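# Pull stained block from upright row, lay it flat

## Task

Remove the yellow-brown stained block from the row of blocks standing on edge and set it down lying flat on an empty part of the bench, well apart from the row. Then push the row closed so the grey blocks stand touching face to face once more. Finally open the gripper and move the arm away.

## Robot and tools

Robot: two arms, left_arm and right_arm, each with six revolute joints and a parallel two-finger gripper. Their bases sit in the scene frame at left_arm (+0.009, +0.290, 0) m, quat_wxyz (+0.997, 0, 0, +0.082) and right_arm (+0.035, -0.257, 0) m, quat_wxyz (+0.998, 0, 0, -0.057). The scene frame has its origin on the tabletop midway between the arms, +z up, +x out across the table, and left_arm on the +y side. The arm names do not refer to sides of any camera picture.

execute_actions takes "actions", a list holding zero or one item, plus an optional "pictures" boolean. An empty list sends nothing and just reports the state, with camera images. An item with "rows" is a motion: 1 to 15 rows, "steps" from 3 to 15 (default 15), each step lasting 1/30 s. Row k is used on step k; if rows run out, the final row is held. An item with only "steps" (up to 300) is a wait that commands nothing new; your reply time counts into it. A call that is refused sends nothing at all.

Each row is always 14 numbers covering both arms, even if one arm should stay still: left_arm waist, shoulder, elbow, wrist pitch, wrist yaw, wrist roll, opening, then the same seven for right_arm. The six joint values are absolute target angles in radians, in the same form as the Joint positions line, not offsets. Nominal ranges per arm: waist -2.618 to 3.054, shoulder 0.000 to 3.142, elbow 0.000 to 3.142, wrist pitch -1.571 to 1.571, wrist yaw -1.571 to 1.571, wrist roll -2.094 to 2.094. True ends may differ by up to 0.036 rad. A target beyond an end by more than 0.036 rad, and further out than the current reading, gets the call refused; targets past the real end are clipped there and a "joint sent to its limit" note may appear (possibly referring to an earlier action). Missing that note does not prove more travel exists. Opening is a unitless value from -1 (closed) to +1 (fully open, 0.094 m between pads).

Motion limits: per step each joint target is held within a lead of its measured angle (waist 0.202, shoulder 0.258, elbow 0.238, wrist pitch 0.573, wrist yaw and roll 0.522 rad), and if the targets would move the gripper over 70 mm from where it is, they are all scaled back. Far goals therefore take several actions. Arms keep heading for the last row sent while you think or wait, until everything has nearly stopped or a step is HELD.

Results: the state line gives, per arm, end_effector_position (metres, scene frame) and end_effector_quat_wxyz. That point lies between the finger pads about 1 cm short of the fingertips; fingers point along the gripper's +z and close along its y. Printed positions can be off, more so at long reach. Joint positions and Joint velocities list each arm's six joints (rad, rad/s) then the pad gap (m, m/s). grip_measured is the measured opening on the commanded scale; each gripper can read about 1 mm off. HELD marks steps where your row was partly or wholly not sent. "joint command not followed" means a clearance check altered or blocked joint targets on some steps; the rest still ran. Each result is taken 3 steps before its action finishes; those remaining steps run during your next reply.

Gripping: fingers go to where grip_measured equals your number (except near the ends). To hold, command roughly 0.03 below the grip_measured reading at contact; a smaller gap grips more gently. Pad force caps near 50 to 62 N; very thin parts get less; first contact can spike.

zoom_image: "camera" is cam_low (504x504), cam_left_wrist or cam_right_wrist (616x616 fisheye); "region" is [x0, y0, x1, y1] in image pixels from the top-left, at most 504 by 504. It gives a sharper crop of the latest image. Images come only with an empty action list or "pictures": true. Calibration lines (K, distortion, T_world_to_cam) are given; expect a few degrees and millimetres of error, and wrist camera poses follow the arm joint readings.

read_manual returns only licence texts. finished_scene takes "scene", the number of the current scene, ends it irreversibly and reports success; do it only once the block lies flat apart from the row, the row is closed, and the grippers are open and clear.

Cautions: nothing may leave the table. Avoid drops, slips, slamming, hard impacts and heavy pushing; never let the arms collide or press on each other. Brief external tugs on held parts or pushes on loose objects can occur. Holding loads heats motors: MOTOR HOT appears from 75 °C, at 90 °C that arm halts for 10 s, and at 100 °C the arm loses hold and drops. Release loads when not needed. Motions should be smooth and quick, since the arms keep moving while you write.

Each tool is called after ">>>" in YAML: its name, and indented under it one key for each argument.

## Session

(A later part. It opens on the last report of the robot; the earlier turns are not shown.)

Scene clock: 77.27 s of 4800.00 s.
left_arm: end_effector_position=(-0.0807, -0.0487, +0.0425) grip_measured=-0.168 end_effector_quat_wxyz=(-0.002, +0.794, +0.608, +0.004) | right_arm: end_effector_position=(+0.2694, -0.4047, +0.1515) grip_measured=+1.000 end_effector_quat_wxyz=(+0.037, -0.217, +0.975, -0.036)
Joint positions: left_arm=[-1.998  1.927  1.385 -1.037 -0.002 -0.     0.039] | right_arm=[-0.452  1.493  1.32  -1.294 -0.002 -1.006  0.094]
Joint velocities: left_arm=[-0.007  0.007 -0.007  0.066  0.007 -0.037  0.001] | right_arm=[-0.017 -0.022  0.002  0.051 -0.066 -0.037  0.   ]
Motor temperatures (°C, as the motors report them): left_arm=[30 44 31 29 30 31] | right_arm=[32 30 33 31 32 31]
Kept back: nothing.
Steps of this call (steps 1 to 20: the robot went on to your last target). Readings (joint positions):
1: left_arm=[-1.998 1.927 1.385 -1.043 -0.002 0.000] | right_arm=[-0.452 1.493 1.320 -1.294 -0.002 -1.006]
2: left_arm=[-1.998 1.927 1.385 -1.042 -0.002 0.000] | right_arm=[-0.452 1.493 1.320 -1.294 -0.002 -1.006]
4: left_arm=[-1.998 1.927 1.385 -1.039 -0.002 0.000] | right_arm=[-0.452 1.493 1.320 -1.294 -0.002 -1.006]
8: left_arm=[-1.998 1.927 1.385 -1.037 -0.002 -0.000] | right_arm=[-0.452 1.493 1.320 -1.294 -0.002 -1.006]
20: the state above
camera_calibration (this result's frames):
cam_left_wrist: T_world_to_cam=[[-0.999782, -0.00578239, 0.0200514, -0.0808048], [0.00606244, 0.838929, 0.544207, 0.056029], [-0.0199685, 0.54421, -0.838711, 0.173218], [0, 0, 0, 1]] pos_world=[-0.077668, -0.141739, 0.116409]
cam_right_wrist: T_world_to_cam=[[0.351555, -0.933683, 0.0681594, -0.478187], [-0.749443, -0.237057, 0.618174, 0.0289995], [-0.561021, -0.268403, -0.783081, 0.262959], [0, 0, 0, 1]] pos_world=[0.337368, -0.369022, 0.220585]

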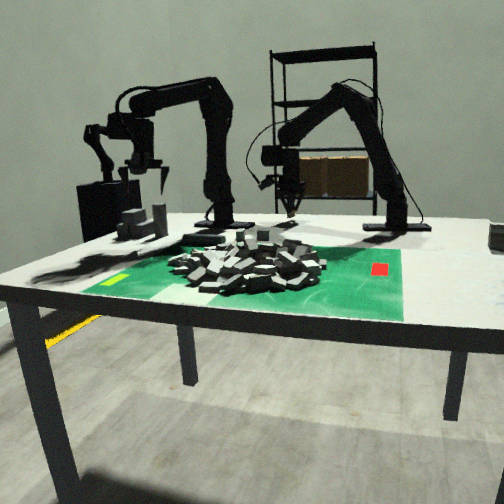

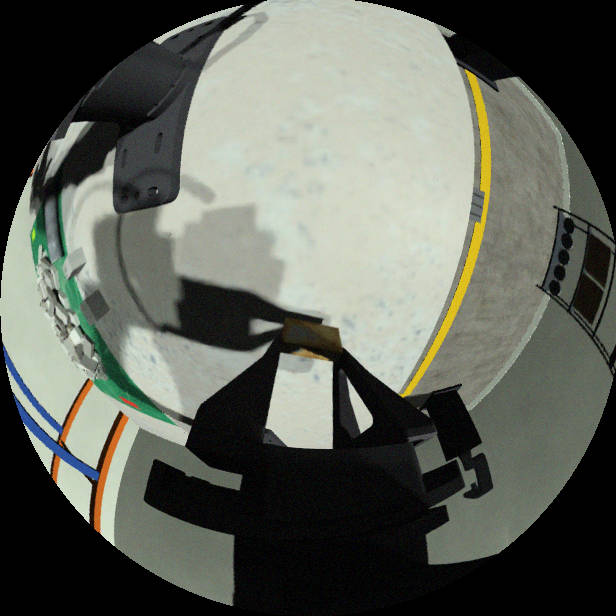

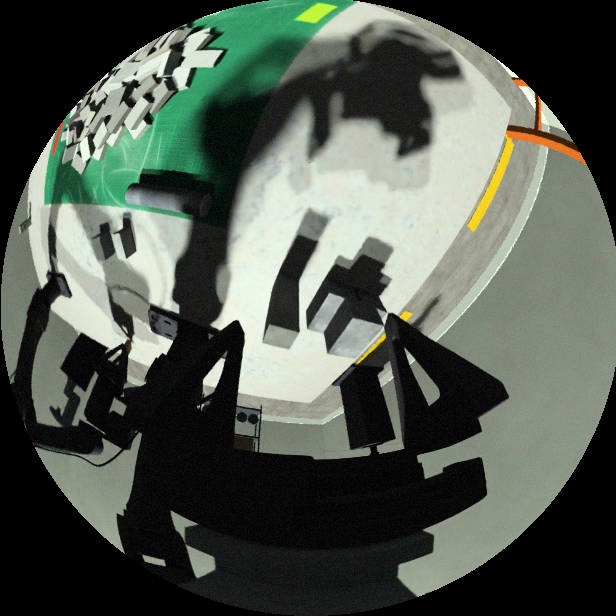

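>>> execute_actions:
  actions:
    - {"rows": [[-1.995,1.929,1.379,-1.024,-0.007,-0.007,-0.19,-0.45,1.5,1.35,-1.3,0,-1.0,1.0],[-1.995,1.930,1.377,-1.021,-0.007,-0.007,-0.19,-0.45,1.5,1.35,-1.3,0,-1.0,1.0],[-1.995,1.932,1.374,-1.017,-0.007,-0.007,-0.19,-0.45,1.5,1.35,-1.3,0,-1.0,1.0],[-1.995,1.934,1.371,-1.012,-0.007,-0.007,-0.19,-0.45,1.5,1.35,-1.3,0,-1.0,1.0],[-1.995,1.936,1.367,-1.007,-0.007,-0.007,-0.19,-0.45,1.5,1.35,-1.3,0,-1.0,1.0],[-1.995,1.938,1.364,-1.002,-0.007,-0.007,-0.19,-0.45,1.5,1.35,-1.3,0,-1.0,1.0],[-1.995,1.939,1.361,-0.998,-0.007,-0.007,-0.19,-0.45,1.5,1.35,-1.3,0,-1.0,1.0],[-1.995,1.940,1.359,-0.996,-0.007,-0.007,-0.19,-0.45,1.5,1.35,-1.3,0,-1.0,1.0],[-1.995,1.940,1.358,-0.995,-0.007,-0.007,-0.19,-0.45,1.5,1.35,-1.3,0,-1.0,1.0]], "steps": 14}

>>> execute_actions:
  actions:
    - {"steps": 6}
  pictures: true

Scene clock: 82.93 s of 4800.00 s.
left_arm: end_effector_position=(-0.0809, -0.0493, +0.0388) grip_measured=-0.168 end_effector_quat_wxyz=(+0.001, +0.794, +0.608, +0.001) | right_arm: end_effector_position=(+0.2694, -0.4047, +0.1515) grip_measured=+1.000 end_effector_quat_wxyz=(+0.037, -0.217, +0.975, -0.036)
Joint positions: left_arm=[-1.998  1.927  1.369 -1.013 -0.002 -0.     0.039] | right_arm=[-0.452  1.493  1.32  -1.294 -0.002 -1.006  0.094]
Joint velocities: left_arm=[-0.007 -0.022 -0.056 -0.066 -0.007  0.022 -0.001] | right_arm=[ 0.007 -0.017 -0.007  0.037 -0.037 -0.037  0.   ]
Motor temperatures (°C, as the motors report them): left_arm=[30 42 31 29 30 31] | right_arm=[32 30 34 31 32 31]
Steps of this call (steps 1 to 15: the robot went on to your last target; steps 16 to 90: nothing new was sent; then 2.30 s passed at rest; steps 91 to 101: the first 11 steps of this action). Readings (joint positions):
91: left_arm=[-1.998 1.927 1.385 -1.037 -0.002 -0.000] | right_arm=[-0.452 1.493 1.320 -1.294 -0.002 -1.006]
92: left_arm=[-1.998 1.927 1.385 -1.036 -0.002 -0.000] | right_arm=[-0.452 1.493 1.320 -1.294 -0.002 -1.006]
94: left_arm=[-1.998 1.927 1.385 -1.034 -0.002 -0.000] | right_arm=[-0.452 1.493 1.320 -1.294 -0.002 -1.006]
98: left_arm=[-1.998 1.927 1.378 -1.018 -0.002 -0.000] | right_arm=[-0.452 1.493 1.320 -1.294 -0.002 -1.006]
101: the state above

Scene clock: 83.13 s of 4800.00 s.
left_arm: end_effector_position=(-0.0811, -0.0499, +0.0384) grip_measured=-0.168 end_effector_quat_wxyz=(+0.001, +0.794, +0.608, -0.000) | right_arm: end_effector_position=(+0.2694, -0.4047, +0.1515) grip_measured=+1.000 end_effector_quat_wxyz=(+0.037, -0.217, +0.975, -0.036)
Joint positions: left_arm=[-1.998  1.927  1.367 -1.009 -0.002 -0.     0.039] | right_arm=[-0.452  1.493  1.32  -1.294 -0.002 -1.006  0.094]
Joint velocities: left_arm=[-0.002  0.012 -0.012 -0.066  0.007  0.022  0.001] | right_arm=[ 0.012  0.002 -0.002  0.066 -0.022  0.007  0.   ]
Motor temperatures (°C, as the motors report them): left_arm=[30 42 31 29 30 31] | right_arm=[32 31 34 31 32 31]
Kept back: nothing.
Steps of this call (steps 1 to 3: the last 3 steps of your previous action; steps 4 to 6: the robot went on to your last target). Readings (joint positions):
1: left_arm=[-1.998 1.927 1.368 -1.013 -0.002 -0.000] | right_arm=[-0.452 1.493 1.320 -1.294 -0.002 -1.006]
2: left_arm=[-1.998 1.927 1.367 -1.012 -0.002 -0.000] | right_arm=[-0.452 1.493 1.320 -1.294 -0.002 -1.006]
4: left_arm=[-1.998 1.927 1.367 -1.011 -0.002 -0.000] | right_arm=[-0.452 1.493 1.320 -1.294 -0.002 -1.006]
6: the state above
camera_calibration (this result's frames):
cam_left_wrist: T_world_to_cam=[[-0.999725, -0.00556937, 0.0227864, -0.08114], [0.00750921, 0.8443, 0.535819, 0.0599883], [-0.0222227, 0.535842, -0.844026, 0.17], [0, 0, 0, 1]] pos_world=[-0.0777903, -0.142193, 0.11319]
cam_right_wrist: T_world_to_cam=[[0.351555, -0.933683, 0.0681594, -0.478187], [-0.749443, -0.237057, 0.618174, 0.0289995], [-0.561021, -0.268403, -0.783081, 0.262959], [0, 0, 0, 1]] pos_world=[0.337368, -0.369022, 0.220585]

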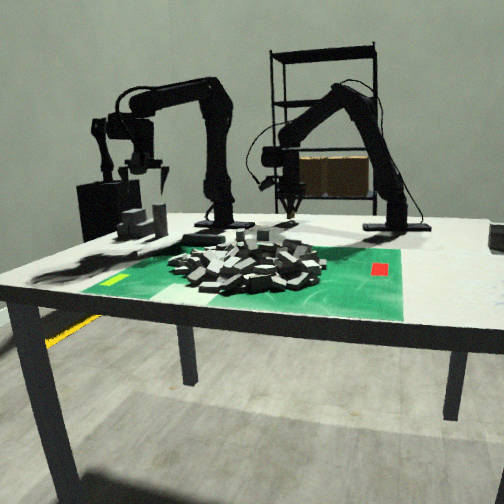

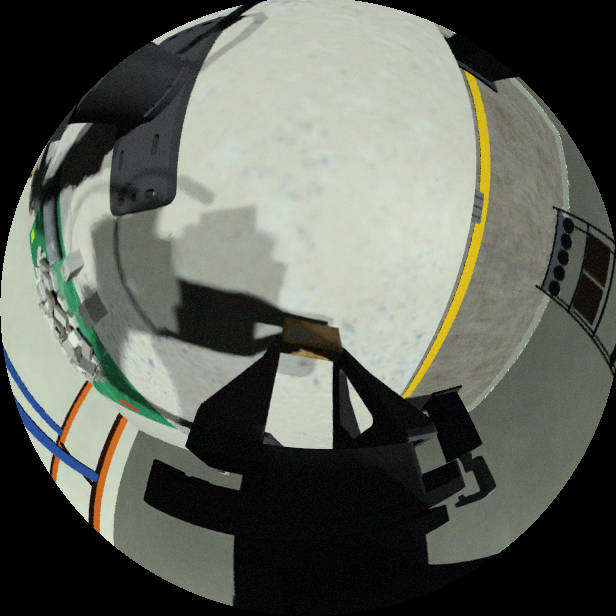

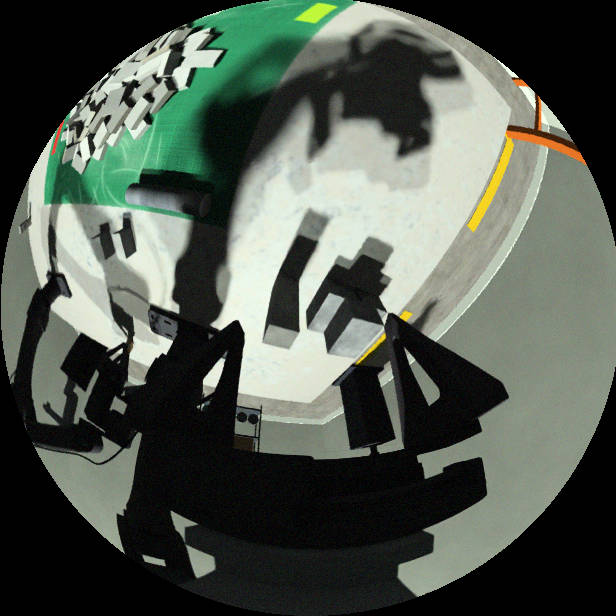

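>>> execute_actions:
  actions:
    - {"rows": [[-1.995,1.932,1.356,-0.993,-0.007,-0.007,-0.19,-0.45,1.5,1.35,-1.3,0,-1.0,1.0],[-1.995,1.932,1.353,-0.989,-0.007,-0.007,-0.19,-0.45,1.5,1.35,-1.3,0,-1.0,1.0],[-1.995,1.932,1.350,-0.985,-0.007,-0.007,-0.19,-0.45,1.5,1.35,-1.3,0,-1.0,1.0],[-1.995,1.932,1.347,-0.981,-0.007,-0.007,-0.19,-0.45,1.5,1.35,-1.3,0,-1.0,1.0],[-1.995,1.932,1.344,-0.977,-0.007,-0.007,-0.19,-0.45,1.5,1.35,-1.3,0,-1.0,1.0],[-1.995,1.932,1.342,-0.975,-0.007,-0.007,-0.19,-0.45,1.5,1.35,-1.3,0,-1.0,1.0],[-1.995,1.932,1.341,-0.974,-0.007,-0.007,-0.19,-0.45,1.5,1.35,-1.3,0,-1.0,1.0]], "steps": 13}

>>> execute_actions:
  actions:
    - {"steps": 5}
  pictures: true

Scene clock: 83.87 s of 4800.00 s.
left_arm: end_effector_position=(-0.0808, -0.0489, +0.0344) grip_measured=-0.168 end_effector_quat_wxyz=(+0.002, +0.794, +0.608, -0.001) | right_arm: end_effector_position=(+0.2694, -0.4047, +0.1515) grip_measured=+1.000 end_effector_quat_wxyz=(+0.037, -0.217, +0.975, -0.036)
Joint positions: left_arm=[-1.998  1.927  1.351 -0.991 -0.002 -0.     0.039] | right_arm=[-0.452  1.493  1.32  -1.294 -0.002 -1.006  0.094]
Joint velocities: left_arm=[-0.012  0.007 -0.022  0.066 -0.022  0.007  0.   ] | right_arm=[-0.012 -0.002  0.002  0.007  0.022 -0.022  0.   ]
Motor temperatures (°C, as the motors report them): left_arm=[30 42 31 29 30 31] | right_arm=[32 31 34 31 32 31]
Steps of this call (steps 1 to 12: the robot went on to your last target; steps 13 to 22: the first 10 steps of this action). Readings (joint positions):
13: left_arm=[-1.998 1.927 1.367 -1.007 -0.002 -0.000] | right_arm=[-0.452 1.493 1.320 -1.294 -0.002 -1.006]
14: left_arm=[-1.998 1.927 1.367 -1.006 -0.002 -0.000] | right_arm=[-0.452 1.493 1.320 -1.294 -0.002 -1.006]
16: left_arm=[-1.998 1.927 1.366 -1.002 -0.002 -0.000] | right_arm=[-0.452 1.493 1.320 -1.294 -0.002 -1.006]
20: left_arm=[-1.998 1.927 1.354 -0.992 -0.002 -0.000] | right_arm=[-0.452 1.493 1.320 -1.294 -0.002 -1.006]
22: the state above

Scene clock: 84.03 s of 4800.00 s.
left_arm: end_effector_position=(-0.0810, -0.0495, +0.0343) grip_measured=-0.168 end_effector_quat_wxyz=(+0.003, +0.794, +0.608, -0.002) | right_arm: end_effector_position=(+0.2694, -0.4047, +0.1515) grip_measured=+1.000 end_effector_quat_wxyz=(+0.037, -0.217, +0.975, -0.036)
Joint positions: left_arm=[-1.998  1.927  1.35  -0.988 -0.002 -0.     0.039] | right_arm=[-0.452  1.493  1.32  -1.294 -0.002 -1.006  0.094]
Joint velocities: left_arm=[ 0.007 -0.012 -0.007  0.022  0.022 -0.022 -0.   ] | right_arm=[-0.007  0.002 -0.017 -0.051 -0.051  0.007  0.   ]
Motor temperatures (°C, as the motors report them): left_arm=[30 42 31 29 30 31] | right_arm=[32 31 34 31 32 31]
Kept back: nothing.
Steps of this call (steps 1 to 3: the last 3 steps of your previous action; steps 4 to 5: the robot went on to your last target). Readings (joint positions):
1: left_arm=[-1.998 1.927 1.350 -0.990 -0.002 -0.000] | right_arm=[-0.452 1.493 1.320 -1.294 -0.002 -1.006]
2: left_arm=[-1.998 1.927 1.350 -0.990 -0.002 -0.000] | right_arm=[-0.452 1.493 1.320 -1.294 -0.002 -1.006]
4: left_arm=[-1.998 1.927 1.350 -0.988 -0.002 -0.000] | right_arm=[-0.452 1.493 1.320 -1.294 -0.002 -1.006]
5: the state above
camera_calibration (this result's frames):
cam_left_wrist: T_world_to_cam=[[-0.999699, -0.00547479, 0.0238999, -0.0809848], [0.00809218, 0.846464, 0.532385, 0.0621675], [-0.0231451, 0.532418, -0.846165, 0.166192], [0, 0, 0, 1]] pos_world=[-0.077617, -0.14155, 0.109464]
cam_right_wrist: T_world_to_cam=[[0.351555, -0.933683, 0.0681594, -0.478187], [-0.749443, -0.237057, 0.618174, 0.0289995], [-0.561021, -0.268403, -0.783081, 0.262959], [0, 0, 0, 1]] pos_world=[0.337368, -0.369022, 0.220585]

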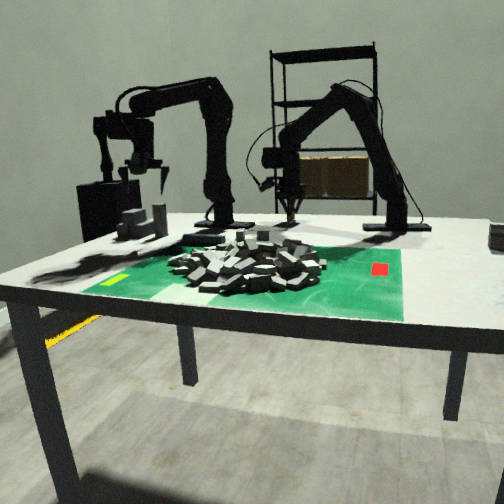

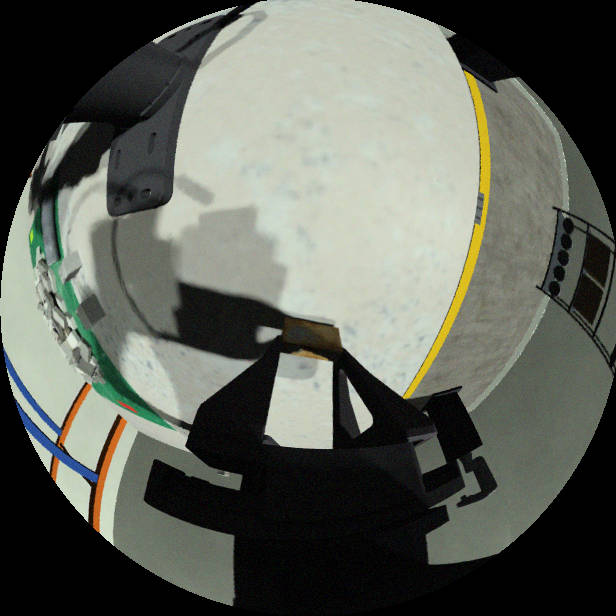

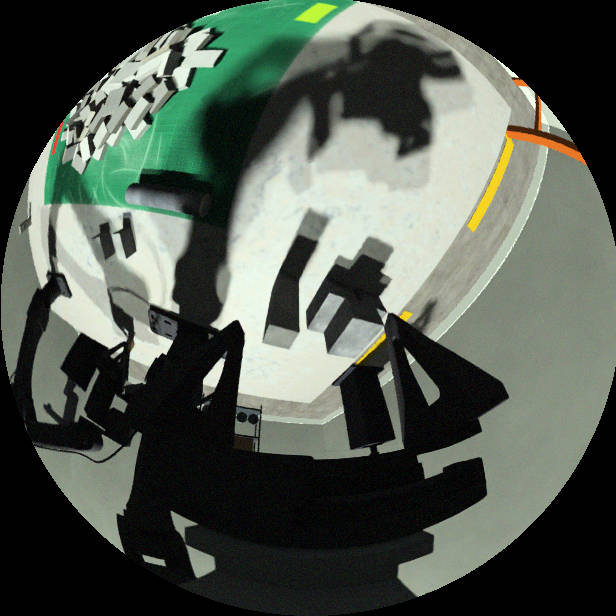

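>>> zoom_image:
  camera: "cam_low"
  region: [260, 180, 320, 240]

>>> zoom_image:
  camera: "cam_left_wrist"
  region: [250, 280, 370, 400]

Region (260, 180, 320, 240) of cam_low's 504x504 image, scaled by 8.400, with more detail than that image has.

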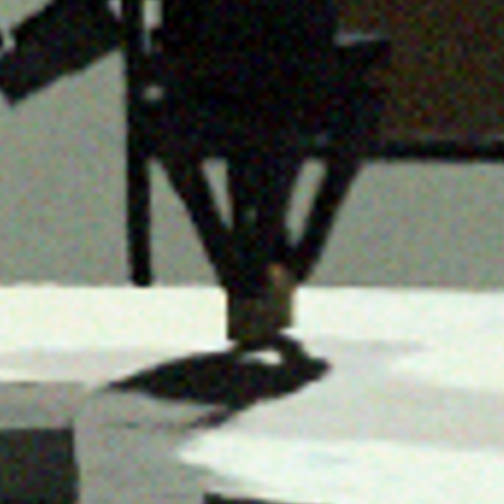

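Region (250, 280, 370, 400) of cam_left_wrist's 616x616 image, scaled by 4.200, with more detail than that image has.

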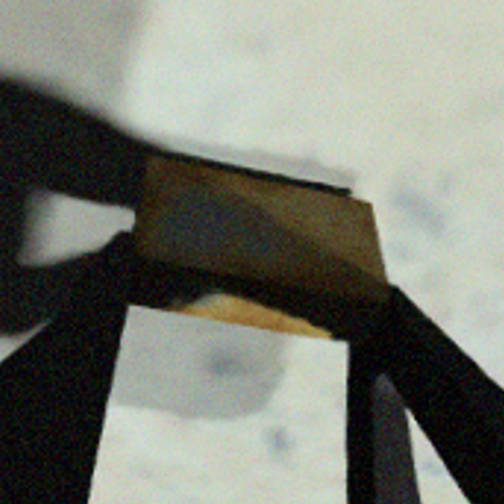

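>>> execute_actions:
  actions:
    - {"rows": [[-1.995,1.932,1.338,-0.971,-0.007,-0.007,-0.19,-0.45,1.5,1.35,-1.3,0,-1.0,1.0],[-1.995,1.932,1.336,-0.968,-0.007,-0.007,-0.19,-0.45,1.5,1.35,-1.3,0,-1.0,1.0],[-1.995,1.932,1.334,-0.965,-0.007,-0.007,-0.19,-0.45,1.5,1.35,-1.3,0,-1.0,1.0],[-1.995,1.932,1.332,-0.962,-0.007,-0.007,-0.19,-0.45,1.5,1.35,-1.3,0,-1.0,1.0],[-1.995,1.932,1.331,-0.960,-0.007,-0.007,-0.19,-0.45,1.5,1.35,-1.3,0,-1.0,1.0]], "steps": 11}

>>> execute_actions:
  actions:
    - {"steps": 5}
  pictures: true

>>> zoom_image:
  camera: "cam_left_wrist"
  region: [250, 280, 370, 400]

Scene clock: 85.50 s of 4800.00 s.
left_arm: end_effector_position=(-0.0818, -0.0524, +0.0343) grip_measured=-0.168 end_effector_quat_wxyz=(+0.006, +0.794, +0.608, -0.007) | right_arm: end_effector_position=(+0.2694, -0.4047, +0.1515) grip_measured=+1.000 end_effector_quat_wxyz=(+0.037, -0.217, +0.975, -0.036)
Joint positions: left_arm=[-1.998  1.927  1.35  -0.976 -0.002 -0.     0.039] | right_arm=[-0.452  1.493  1.32  -1.294 -0.002 -1.006  0.094]
Joint velocities: left_arm=[0.002 0.002 0.002 0.022 0.051 0.022 0.   ] | right_arm=[-0.012  0.017  0.007  0.022  0.007  0.022  0.   ]
Motor temperatures (°C, as the motors report them): left_arm=[30 41 31 29 30 31] | right_arm=[32 31 34 31 32 31]
Steps of this call (steps 1 to 15: the robot went on to your last target; steps 16 to 36: nothing new was sent; steps 37 to 44: the first 8 steps of this action). Readings (joint positions):
37: left_arm=[-1.998 1.927 1.350 -0.986 -0.002 -0.000] | right_arm=[-0.452 1.493 1.320 -1.294 -0.002 -1.006]
38: left_arm=[-1.998 1.927 1.350 -0.985 -0.002 -0.000] | right_arm=[-0.452 1.493 1.320 -1.294 -0.002 -1.006]
40: left_arm=[-1.998 1.927 1.350 -0.982 -0.002 -0.000] | right_arm=[-0.452 1.493 1.320 -1.294 -0.002 -1.006]
44: the state above

Scene clock: 85.67 s of 4800.00 s.
left_arm: end_effector_position=(-0.0819, -0.0531, +0.0343) grip_measured=-0.168 end_effector_quat_wxyz=(+0.007, +0.794, +0.608, -0.008) | right_arm: end_effector_position=(+0.2694, -0.4047, +0.1515) grip_measured=+1.000 end_effector_quat_wxyz=(+0.037, -0.217, +0.975, -0.036)
Joint positions: left_arm=[-1.998  1.927  1.35  -0.973 -0.002 -0.     0.039] | right_arm=[-0.452  1.493  1.32  -1.294 -0.002 -1.006  0.094]
Joint velocities: left_arm=[ 0.002  0.002 -0.002 -0.022  0.007 -0.007  0.   ] | right_arm=[-0.032 -0.007 -0.012  0.007 -0.007  0.037  0.   ]
Motor temperatures (°C, as the motors report them): left_arm=[30 41 31 29 30 31] | right_arm=[32 31 34 31 32 31]
Kept back: nothing.
Steps of this call (steps 1 to 3: the last 3 steps of your previous action; steps 4 to 5: the robot went on to your last target). Readings (joint positions):
1: left_arm=[-1.998 1.927 1.350 -0.975 -0.002 -0.000] | right_arm=[-0.452 1.493 1.320 -1.294 -0.002 -1.006]
2: left_arm=[-1.998 1.927 1.350 -0.974 -0.002 -0.000] | right_arm=[-0.452 1.493 1.320 -1.294 -0.002 -1.006]
4: left_arm=[-1.998 1.927 1.350 -0.973 -0.002 -0.000] | right_arm=[-0.452 1.493 1.320 -1.294 -0.002 -1.006]
5: the state above
camera_calibration (this result's frames):
cam_left_wrist: T_world_to_cam=[[-0.999599, -0.00510312, 0.0278445, -0.0820747], [0.0101288, 0.854024, 0.520135, 0.0661617], [-0.0264341, 0.520209, -0.85363, 0.16745], [0, 0, 0, 1]] pos_world=[-0.0782856, -0.144032, 0.110813]
cam_right_wrist: T_world_to_cam=[[0.351555, -0.933683, 0.0681594, -0.478187], [-0.749443, -0.237057, 0.618174, 0.0289995], [-0.561021, -0.268403, -0.783081, 0.262959], [0, 0, 0, 1]] pos_world=[0.337368, -0.369022, 0.220585]

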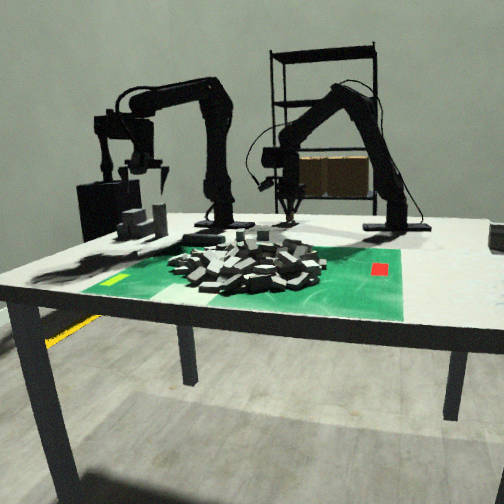

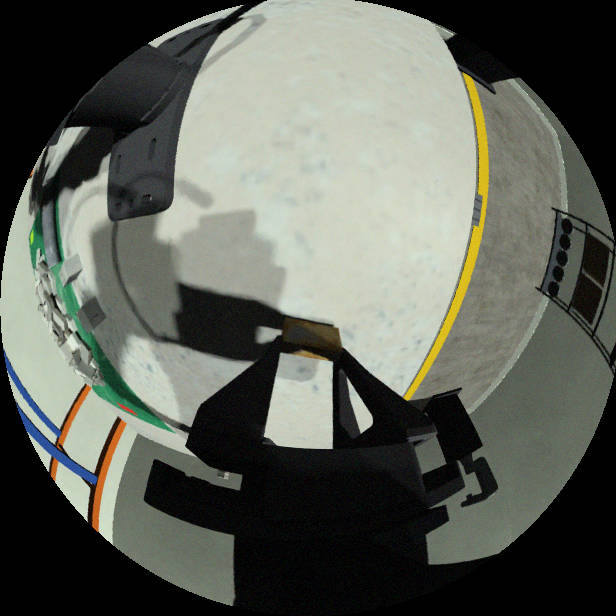

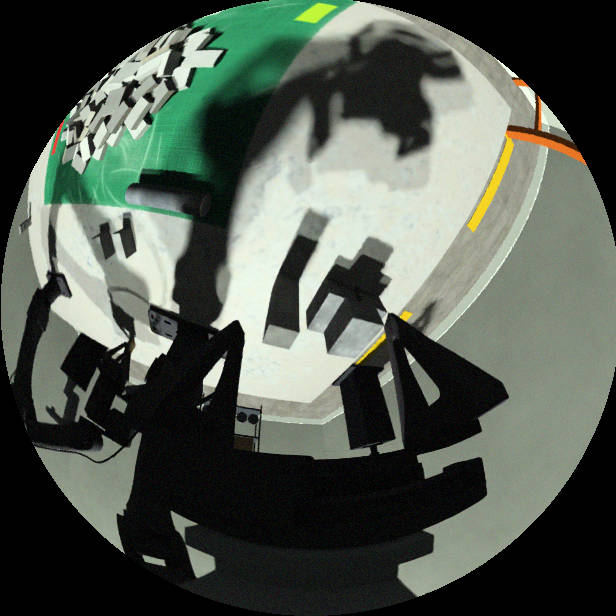

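Region (250, 280, 370, 400) of cam_left_wrist's 616x616 image, scaled by 4.200, with more detail than that image has.

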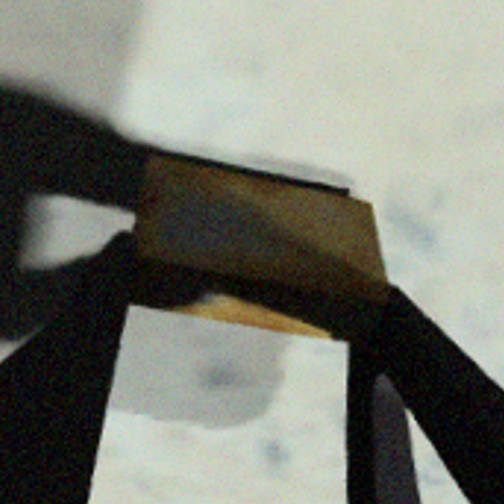

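>>> execute_actions:
  actions:
    - {"rows": [[-1.995,1.932,1.338,-0.962,-0.007,-0.007,-0.19,-0.45,1.5,1.35,-1.3,0,-1.0,1.0],[-1.995,1.932,1.343,-0.964,-0.007,-0.007,-0.19,-0.45,1.5,1.35,-1.3,0,-1.0,1.0],[-1.995,1.932,1.343,-0.964,-0.007,-0.007,-0.175,-0.45,1.5,1.35,-1.3,0,-1.0,1.0],[-1.995,1.932,1.343,-0.964,-0.007,-0.007,-0.16,-0.45,1.5,1.35,-1.3,0,-1.0,1.0],[-1.995,1.932,1.343,-0.964,-0.007,-0.007,-0.13,-0.45,1.5,1.35,-1.3,0,-1.0,1.0],[-1.995,1.932,1.343,-0.964,-0.007,-0.007,-0.08,-0.45,1.5,1.35,-1.3,0,-1.0,1.0],[-1.995,1.932,1.343,-0.964,-0.007,-0.007,-0.02,-0.45,1.5,1.35,-1.3,0,-1.0,1.0],[-1.995,1.932,1.343,-0.964,-0.007,-0.007,0.05,-0.45,1.5,1.35,-1.3,0,-1.0,1.0],[-1.995,1.932,1.343,-0.964,-0.007,-0.007,0.10,-0.45,1.5,1.35,-1.3,0,-1.0,1.0]], "steps": 12}

>>> execute_actions:
  actions:
    - {"steps": 5}
  pictures: true

>>> zoom_image:
  camera: "cam_left_wrist"
  region: [230, 270, 390, 430]

Scene clock: 87.47 s of 4800.00 s.
left_arm: end_effector_position=(-0.0820, -0.0533, +0.0343) grip_measured=+0.073 end_effector_quat_wxyz=(+0.007, +0.794, +0.608, -0.008) | right_arm: end_effector_position=(+0.2694, -0.4047, +0.1515) grip_measured=+1.000 end_effector_quat_wxyz=(+0.037, -0.217, +0.975, -0.036)
Joint positions: left_arm=[-1.998  1.927  1.35  -0.972 -0.002 -0.     0.05 ] | right_arm=[-0.452  1.493  1.32  -1.294 -0.002 -1.006  0.094]
Joint velocities: left_arm=[-0.002  0.002 -0.002  0.007 -0.037 -0.007  0.052] | right_arm=[-0.002  0.012 -0.002  0.007 -0.066 -0.007  0.   ]
Motor temperatures (°C, as the motors report them): left_arm=[30 41 31 29 30 31] | right_arm=[32 31 34 31 32 31]
Steps of this call (steps 1 to 15: the robot went on to your last target; steps 16 to 45: nothing new was sent; steps 46 to 54: the first 9 steps of this action). Readings (joint positions):
46: left_arm=[-1.998 1.927 1.350 -0.972 -0.002 -0.000] | right_arm=[-0.452 1.493 1.320 -1.294 -0.002 -1.006]
47: left_arm=[-1.998 1.927 1.350 -0.972 -0.002 -0.000] | right_arm=[-0.452 1.493 1.320 -1.294 -0.002 -1.006]
49: left_arm=[-1.998 1.927 1.350 -0.972 -0.002 -0.000] | right_arm=[-0.452 1.493 1.320 -1.294 -0.002 -1.006]
53: left_arm=[-1.998 1.927 1.350 -0.972 -0.002 -0.000] | right_arm=[-0.452 1.493 1.320 -1.294 -0.002 -1.006]
54: the state above

Scene clock: 87.63 s of 4800.00 s.
left_arm: end_effector_position=(-0.0820, -0.0533, +0.0343) grip_measured=+0.099 end_effector_quat_wxyz=(+0.007, +0.794, +0.608, -0.008) | right_arm: end_effector_position=(+0.2694, -0.4047, +0.1515) grip_measured=+1.000 end_effector_quat_wxyz=(+0.037, -0.217, +0.975, -0.036)
Joint positions: left_arm=[-1.998  1.927  1.35  -0.972 -0.002 -0.     0.052] | right_arm=[-0.452  1.493  1.32  -1.294 -0.002 -1.006  0.094]
Joint velocities: left_arm=[ 0.017 -0.002  0.012 -0.037  0.037 -0.037 -0.001] | right_arm=[-0.012 -0.002  0.007  0.066  0.066  0.022  0.   ]
Motor temperatures (°C, as the motors report them): left_arm=[30 41 31 29 30 31] | right_arm=[32 31 34 31 32 31]
Kept back: nothing.
Steps of this call (steps 1 to 3: the last 3 steps of your previous action; steps 4 to 5: the robot went on to your last target). Readings (joint positions):
1: left_arm=[-1.998 1.927 1.350 -0.972 -0.002 -0.000] | right_arm=[-0.452 1.493 1.320 -1.294 -0.002 -1.006]
2: left_arm=[-1.998 1.927 1.350 -0.972 -0.002 -0.000] | right_arm=[-0.452 1.493 1.320 -1.294 -0.002 -1.006]
4: left_arm=[-1.998 1.927 1.350 -0.972 -0.002 -0.000] | right_arm=[-0.452 1.493 1.320 -1.294 -0.002 -1.006]
5: the state above
camera_calibration (this result's frames):
cam_left_wrist: T_world_to_cam=[[-0.999594, -0.00508253, 0.0280466, -0.0821305], [0.0102319, 0.854407, 0.519504, 0.0663671], [-0.0266036, 0.51958, -0.854008, 0.167513], [0, 0, 0, 1]] pos_world=[-0.0783197, -0.144158, 0.110883]
cam_right_wrist: T_world_to_cam=[[0.351555, -0.933683, 0.0681594, -0.478187], [-0.749443, -0.237057, 0.618174, 0.0289995], [-0.561021, -0.268403, -0.783081, 0.262959], [0, 0, 0, 1]] pos_world=[0.337368, -0.369022, 0.220585]

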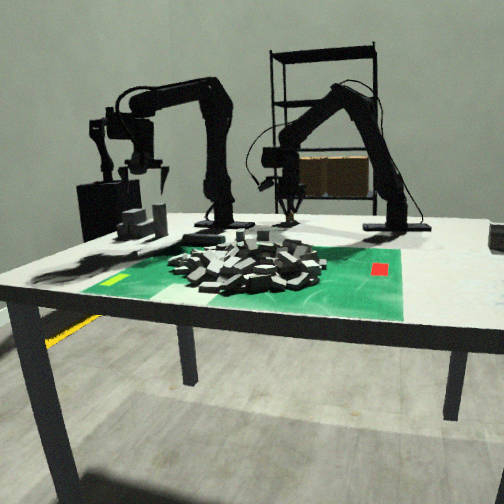

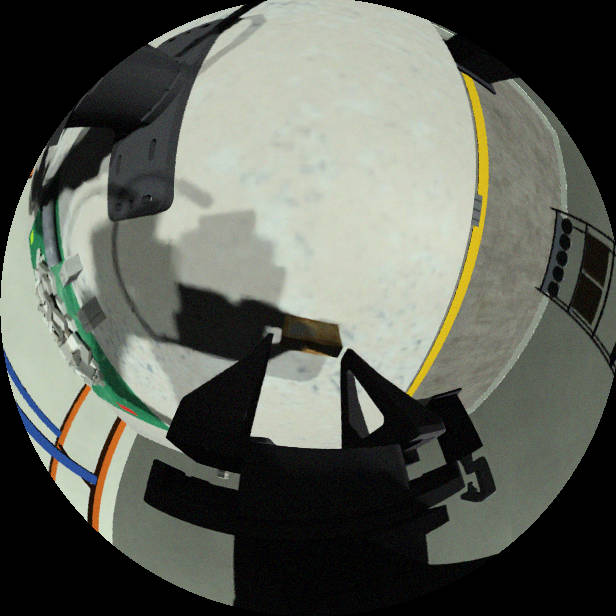

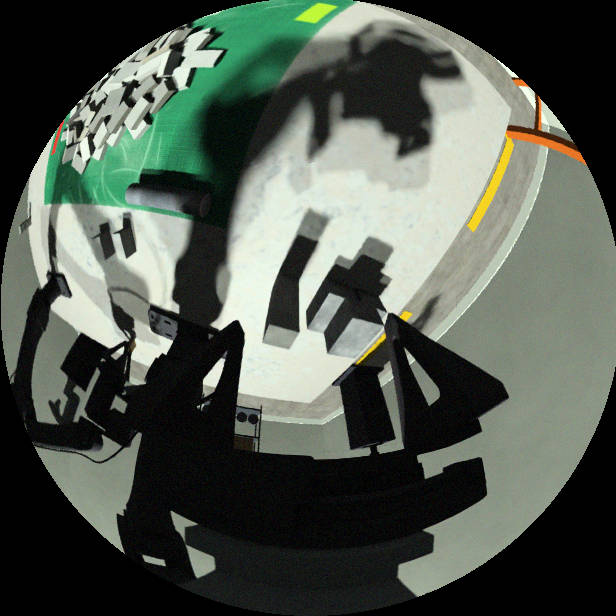

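Region (230, 270, 390, 430) of cam_left_wrist's 616x616 image, scaled by 3.150, with more detail than that image has.

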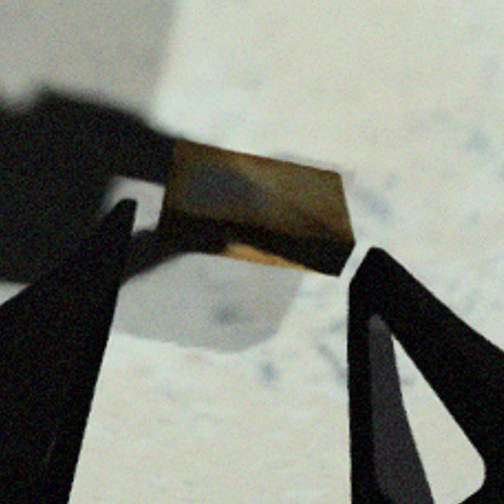

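>>> zoom_image:
  camera: "cam_left_wrist"
  region: [270, 300, 354, 384]

>>> zoom_image:
  camera: "cam_low"
  region: [260, 180, 320, 240]

Region (270, 300, 354, 384) of cam_left_wrist's 616x616 image, scaled by 6.000, with more detail than that image has.

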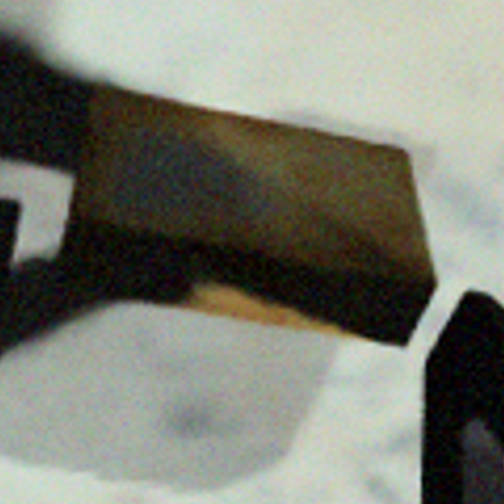

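Region (260, 180, 320, 240) of cam_low's 504x504 image, scaled by 8.400, with more detail than that image has.

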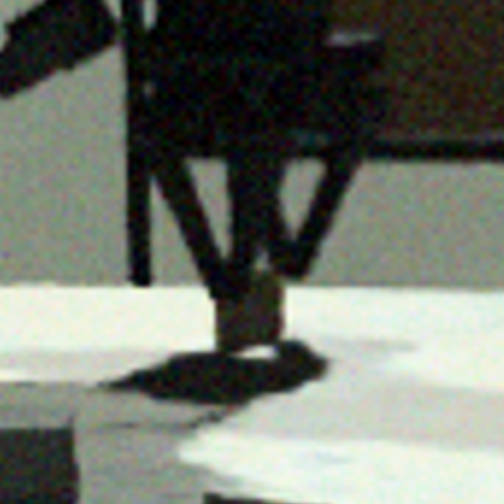

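>>> execute_actions:
  actions:
    - {"rows": [[-1.995,1.942,1.389,-0.995,-0.007,-0.007,0.10,-0.45,1.5,1.35,-1.3,0,-1.0,1.0],[-1.995,1.960,1.414,-1.018,-0.007,-0.007,0.10,-0.45,1.5,1.35,-1.3,0,-1.0,1.0],[-1.995,1.987,1.453,-1.053,-0.007,-0.007,0.10,-0.45,1.5,1.35,-1.3,0,-1.0,1.0],[-1.995,2.023,1.503,-1.098,-0.007,-0.007,0.10,-0.45,1.5,1.35,-1.3,0,-1.0,1.0],[-1.995,2.060,1.555,-1.144,-0.007,-0.007,0.10,-0.45,1.5,1.35,-1.3,0,-1.0,1.0],[-1.995,2.096,1.606,-1.190,-0.007,-0.007,0.10,-0.45,1.5,1.35,-1.3,0,-1.0,1.0],[-1.995,2.132,1.656,-1.236,-0.007,-0.007,0.10,-0.45,1.5,1.35,-1.3,0,-1.0,1.0],[-1.995,2.168,1.708,-1.281,-0.007,-0.007,0.10,-0.45,1.5,1.35,-1.3,0,-1.0,1.0],[-1.995,2.204,1.759,-1.327,-0.007,-0.007,0.10,-0.45,1.5,1.35,-1.3,0,-1.0,1.0],[-1.995,2.240,1.809,-1.373,-0.007,-0.007,0.10,-0.45,1.5,1.35,-1.3,0,-1.0,1.0],[-1.995,2.277,1.861,-1.419,-0.007,-0.007,0.10,-0.45,1.5,1.35,-1.3,0,-1.0,1.0],[-1.995,2.313,1.912,-1.464,-0.007,-0.007,0.10,-0.45,1.5,1.35,-1.3,0,-1.0,1.0],[-1.995,2.340,1.950,-1.499,-0.007,-0.007,0.10,-0.45,1.5,1.35,-1.3,0,-1.0,1.0],[-1.995,2.358,1.975,-1.522,-0.007,-0.007,0.10,-0.45,1.5,1.35,-1.3,0,-1.0,1.0],[-1.995,2.367,1.988,-1.533,-0.007,-0.007,0.10,-0.45,1.5,1.35,-1.3,0,-1.0,1.0]], "steps": 15}

>>> execute_actions:
  actions:
    - {"steps": 13}
  pictures: true

>>> zoom_image:
  camera: "cam_left_wrist"
  region: [240, 290, 380, 430]

Scene clock: 91.87 s of 4800.00 s.
left_arm: end_effector_position=(-0.0930, -0.0940, +0.0328) grip_measured=+0.099 end_effector_quat_wxyz=(-0.040, +0.792, +0.607, +0.054) | right_arm: end_effector_position=(+0.2694, -0.4047, +0.1515) grip_measured=+1.000 end_effector_quat_wxyz=(+0.037, -0.217, +0.975, -0.036)
Joint positions: left_arm=[-1.998  2.238  1.81  -1.277 -0.002 -0.     0.052] | right_arm=[-0.452  1.493  1.32  -1.294 -0.002 -1.006  0.094]
Joint velocities: left_arm=[ 0.012  1.067  1.468 -1.223  0.081 -0.022 -0.001] | right_arm=[ 0.007 -0.017  0.007 -0.051 -0.051 -0.007  0.   ]
Motor temperatures (°C, as the motors report them): left_arm=[30 40 31 29 30 31] | right_arm=[32 31 34 31 32 31]
Steps of this call (steps 1 to 15: the robot went on to your last target; steps 16 to 90: nothing new was sent; then 0.83 s passed at rest; steps 91 to 102: the first 12 steps of this action). Readings (joint positions):
91: left_arm=[-1.998 1.927 1.352 -0.974 -0.002 -0.000] | right_arm=[-0.452 1.493 1.320 -1.294 -0.002 -1.006]
92: left_arm=[-1.998 1.931 1.360 -0.984 -0.002 -0.000] | right_arm=[-0.452 1.493 1.320 -1.294 -0.002 -1.006]
94: left_arm=[-1.998 1.959 1.409 -1.024 -0.002 -0.000] | right_arm=[-0.452 1.493 1.320 -1.294 -0.002 -1.006]
98: left_arm=[-1.998 2.088 1.604 -1.134 -0.002 -0.000] | right_arm=[-0.452 1.493 1.320 -1.294 -0.002 -1.006]
102: the state above

Scene clock: 92.30 s of 4800.00 s.
left_arm: end_effector_position=(-0.0866, -0.0703, +0.0278) grip_measured=+0.099 end_effector_quat_wxyz=(-0.104, +0.782, +0.599, +0.137) | right_arm: end_effector_position=(+0.2694, -0.4047, +0.1515) grip_measured=+1.000 end_effector_quat_wxyz=(+0.037, -0.217, +0.975, -0.036)
Joint positions: left_arm=[-1.998  2.368  1.961 -1.511 -0.002 -0.     0.052] | right_arm=[-0.452  1.493  1.32  -1.294 -0.002 -1.006  0.094]
Joint velocities: left_arm=[ 0.002  0.017  0.022 -0.125 -0.007  0.022 -0.   ] | right_arm=[ 0.002  0.012 -0.027  0.037 -0.037 -0.081  0.   ]
Motor temperatures (°C, as the motors report them): left_arm=[30 40 31 29 30 31] | right_arm=[32 31 34 31 32 31]
Kept back: nothing.
Steps of this call (steps 1 to 3: the last 3 steps of your previous action; steps 4 to 13: the robot went on to your last target). Readings (joint positions):
1: left_arm=[-1.998 2.273 1.857 -1.316 -0.002 -0.000] | right_arm=[-0.452 1.493 1.320 -1.294 -0.002 -1.006]
2: left_arm=[-1.998 2.305 1.897 -1.349 -0.002 -0.000] | right_arm=[-0.452 1.493 1.320 -1.294 -0.002 -1.006]
4: left_arm=[-1.998 2.348 1.944 -1.402 -0.002 -0.000] | right_arm=[-0.452 1.493 1.320 -1.294 -0.002 -1.006]
8: left_arm=[-1.998 2.368 1.954 -1.473 -0.002 -0.000] | right_arm=[-0.452 1.493 1.320 -1.294 -0.002 -1.006]
13: the state above
camera_calibration (this result's frames):
cam_left_wrist: T_world_to_cam=[[-0.997602, 0.00230917, -0.0691662, -0.0832171], [-0.0528198, 0.620349, 0.782545, 0.0551051], [0.0447143, 0.784322, -0.61874, 0.188895], [0, 0, 0, 1]] pos_world=[-0.0885532, -0.182147, 0.0679987]
cam_right_wrist: T_world_to_cam=[[0.351555, -0.933683, 0.0681594, -0.478187], [-0.749443, -0.237057, 0.618174, 0.0289995], [-0.561021, -0.268403, -0.783081, 0.262959], [0, 0, 0, 1]] pos_world=[0.337368, -0.369022, 0.220585]

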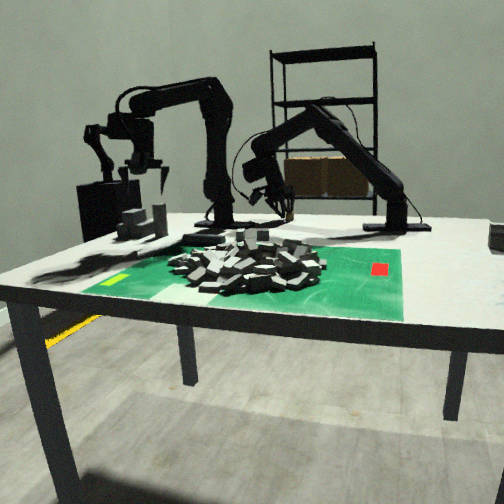

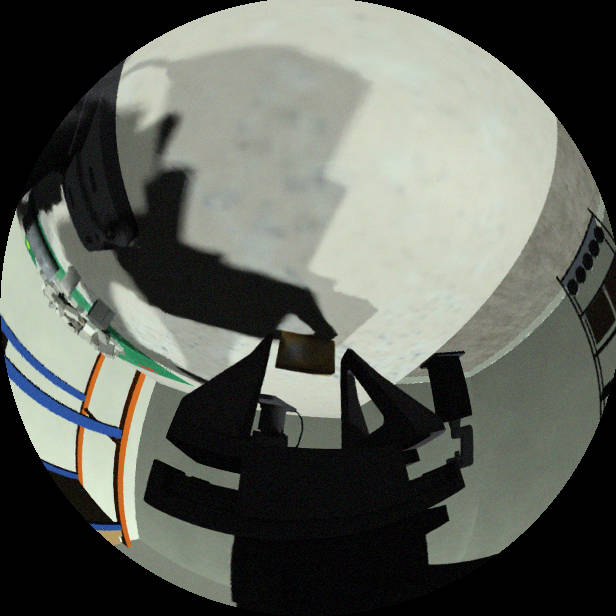

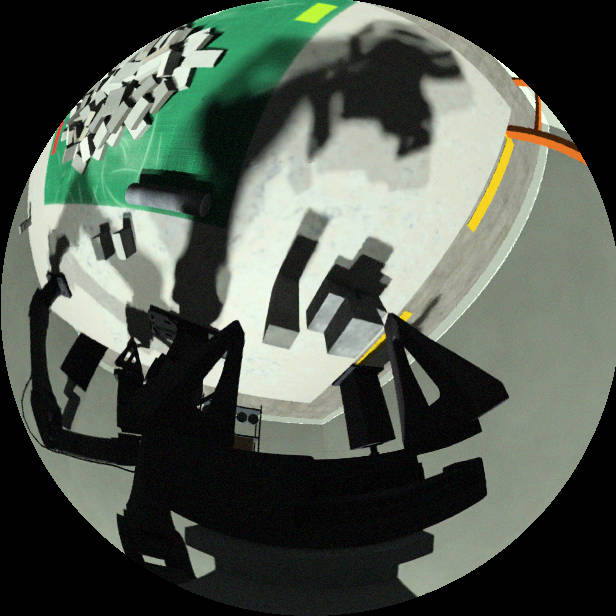

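Region (240, 290, 380, 430) of cam_left_wrist's 616x616 image, scaled by 3.600, with more detail than that image has.

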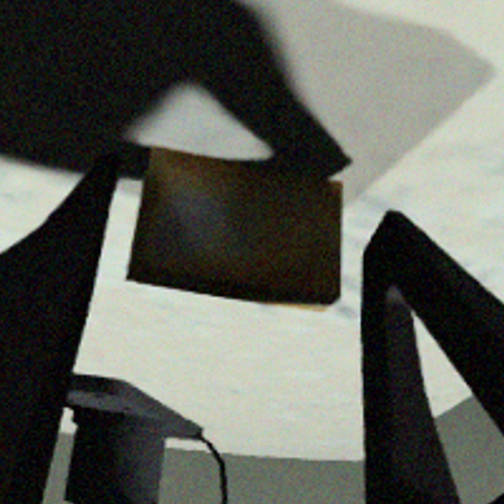

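>>> execute_actions:
  actions: []

>>> zoom_image:
  camera: "cam_left_wrist"
  region: [266, 310, 350, 394]

>>> zoom_image:
  camera: "cam_low"
  region: [250, 170, 320, 240]

Scene clock: 93.50 s of 4800.00 s.
left_arm: end_effector_position=(-0.0858, -0.0673, +0.0292) grip_measured=+0.099 end_effector_quat_wxyz=(-0.108, +0.781, +0.598, +0.143) | right_arm: end_effector_position=(+0.2694, -0.4047, +0.1515) grip_measured=+1.000 end_effector_quat_wxyz=(+0.037, -0.217, +0.975, -0.036)
Joint positions: left_arm=[-1.998  2.368  1.962 -1.525 -0.002 -0.     0.052] | right_arm=[-0.452  1.493  1.32  -1.294 -0.002 -1.006  0.094]
Joint velocities: left_arm=[-0.017 -0.002  0.012  0.051  0.022 -0.051  0.001] | right_arm=[ 0.007  0.002 -0.027 -0.051 -0.007 -0.037  0.   ]
Motor temperatures (°C, as the motors report them): left_arm=[30 41 31 29 30 31] | right_arm=[32 31 34 31 32 31]
Kept back: nothing.
Steps of this call (steps 1 to 30: the robot went on to your last target; steps 31 to 36: nothing new was sent). Readings (joint positions):
1: left_arm=[-1.998 2.368 1.962 -1.514 -0.002 -0.000] | right_arm=[-0.452 1.493 1.320 -1.294 -0.002 -1.006]
2: left_arm=[-1.998 2.368 1.962 -1.516 -0.002 -0.000] | right_arm=[-0.452 1.493 1.320 -1.294 -0.002 -1.006]
4: left_arm=[-1.998 2.368 1.962 -1.520 -0.002 -0.000] | right_arm=[-0.452 1.493 1.320 -1.294 -0.002 -1.006]
8: left_arm=[-1.998 2.368 1.962 -1.523 -0.002 -0.000] | right_arm=[-0.452 1.493 1.320 -1.294 -0.002 -1.006]
36: the state above
All arms were judged still, so your last target was given up. Only a new action makes them travel on or press farther. Fingers that are still opening or closing keep moving.
camera_calibration (this result's frames):
cam_left_wrist: T_world_to_cam=[[-0.997356, 0.00322298, -0.0725948, -0.0821489], [-0.0555511, 0.610211, 0.790289, 0.0511104], [0.0468452, 0.792233, -0.608418, 0.187768], [0, 0, 0, 1]] pos_world=[-0.0878885, -0.179679, 0.0678858]
cam_right_wrist: T_world_to_cam=[[0.351555, -0.933683, 0.0681594, -0.478187], [-0.749443, -0.237057, 0.618174, 0.0289995], [-0.561021, -0.268403, -0.783081, 0.262959], [0, 0, 0, 1]] pos_world=[0.337368, -0.369022, 0.220585]

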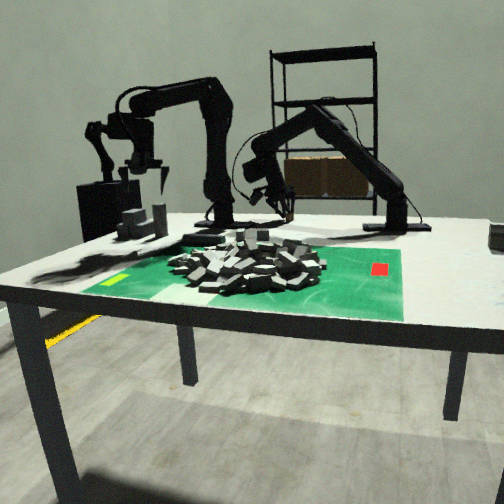

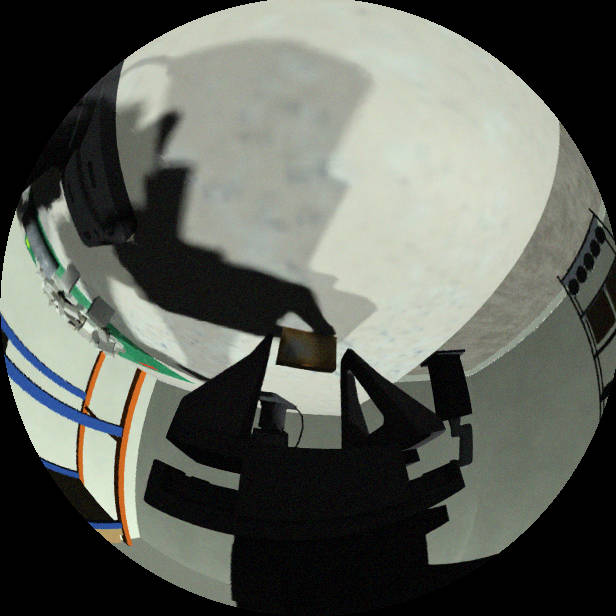

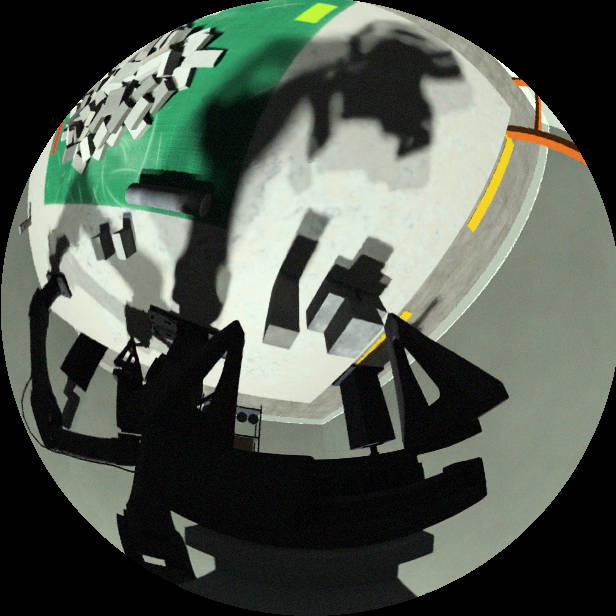

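Region (266, 310, 350, 394) of cam_left_wrist's 616x616 image, scaled by 6.000, with more detail than that image has.

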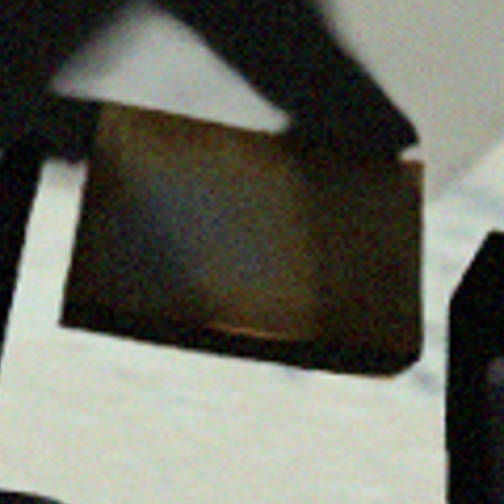

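Region (250, 170, 320, 240) of cam_low's 504x504 image, scaled by 7.200, with more detail than that image has.

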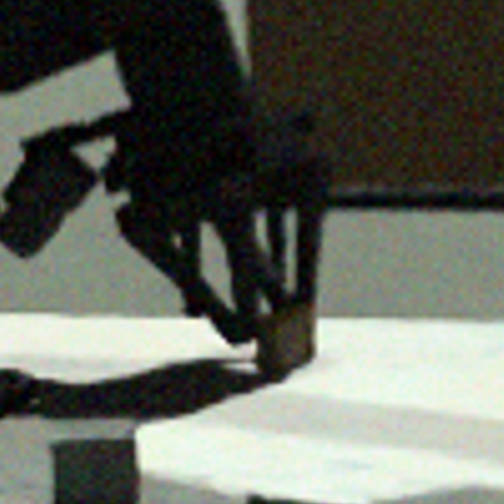

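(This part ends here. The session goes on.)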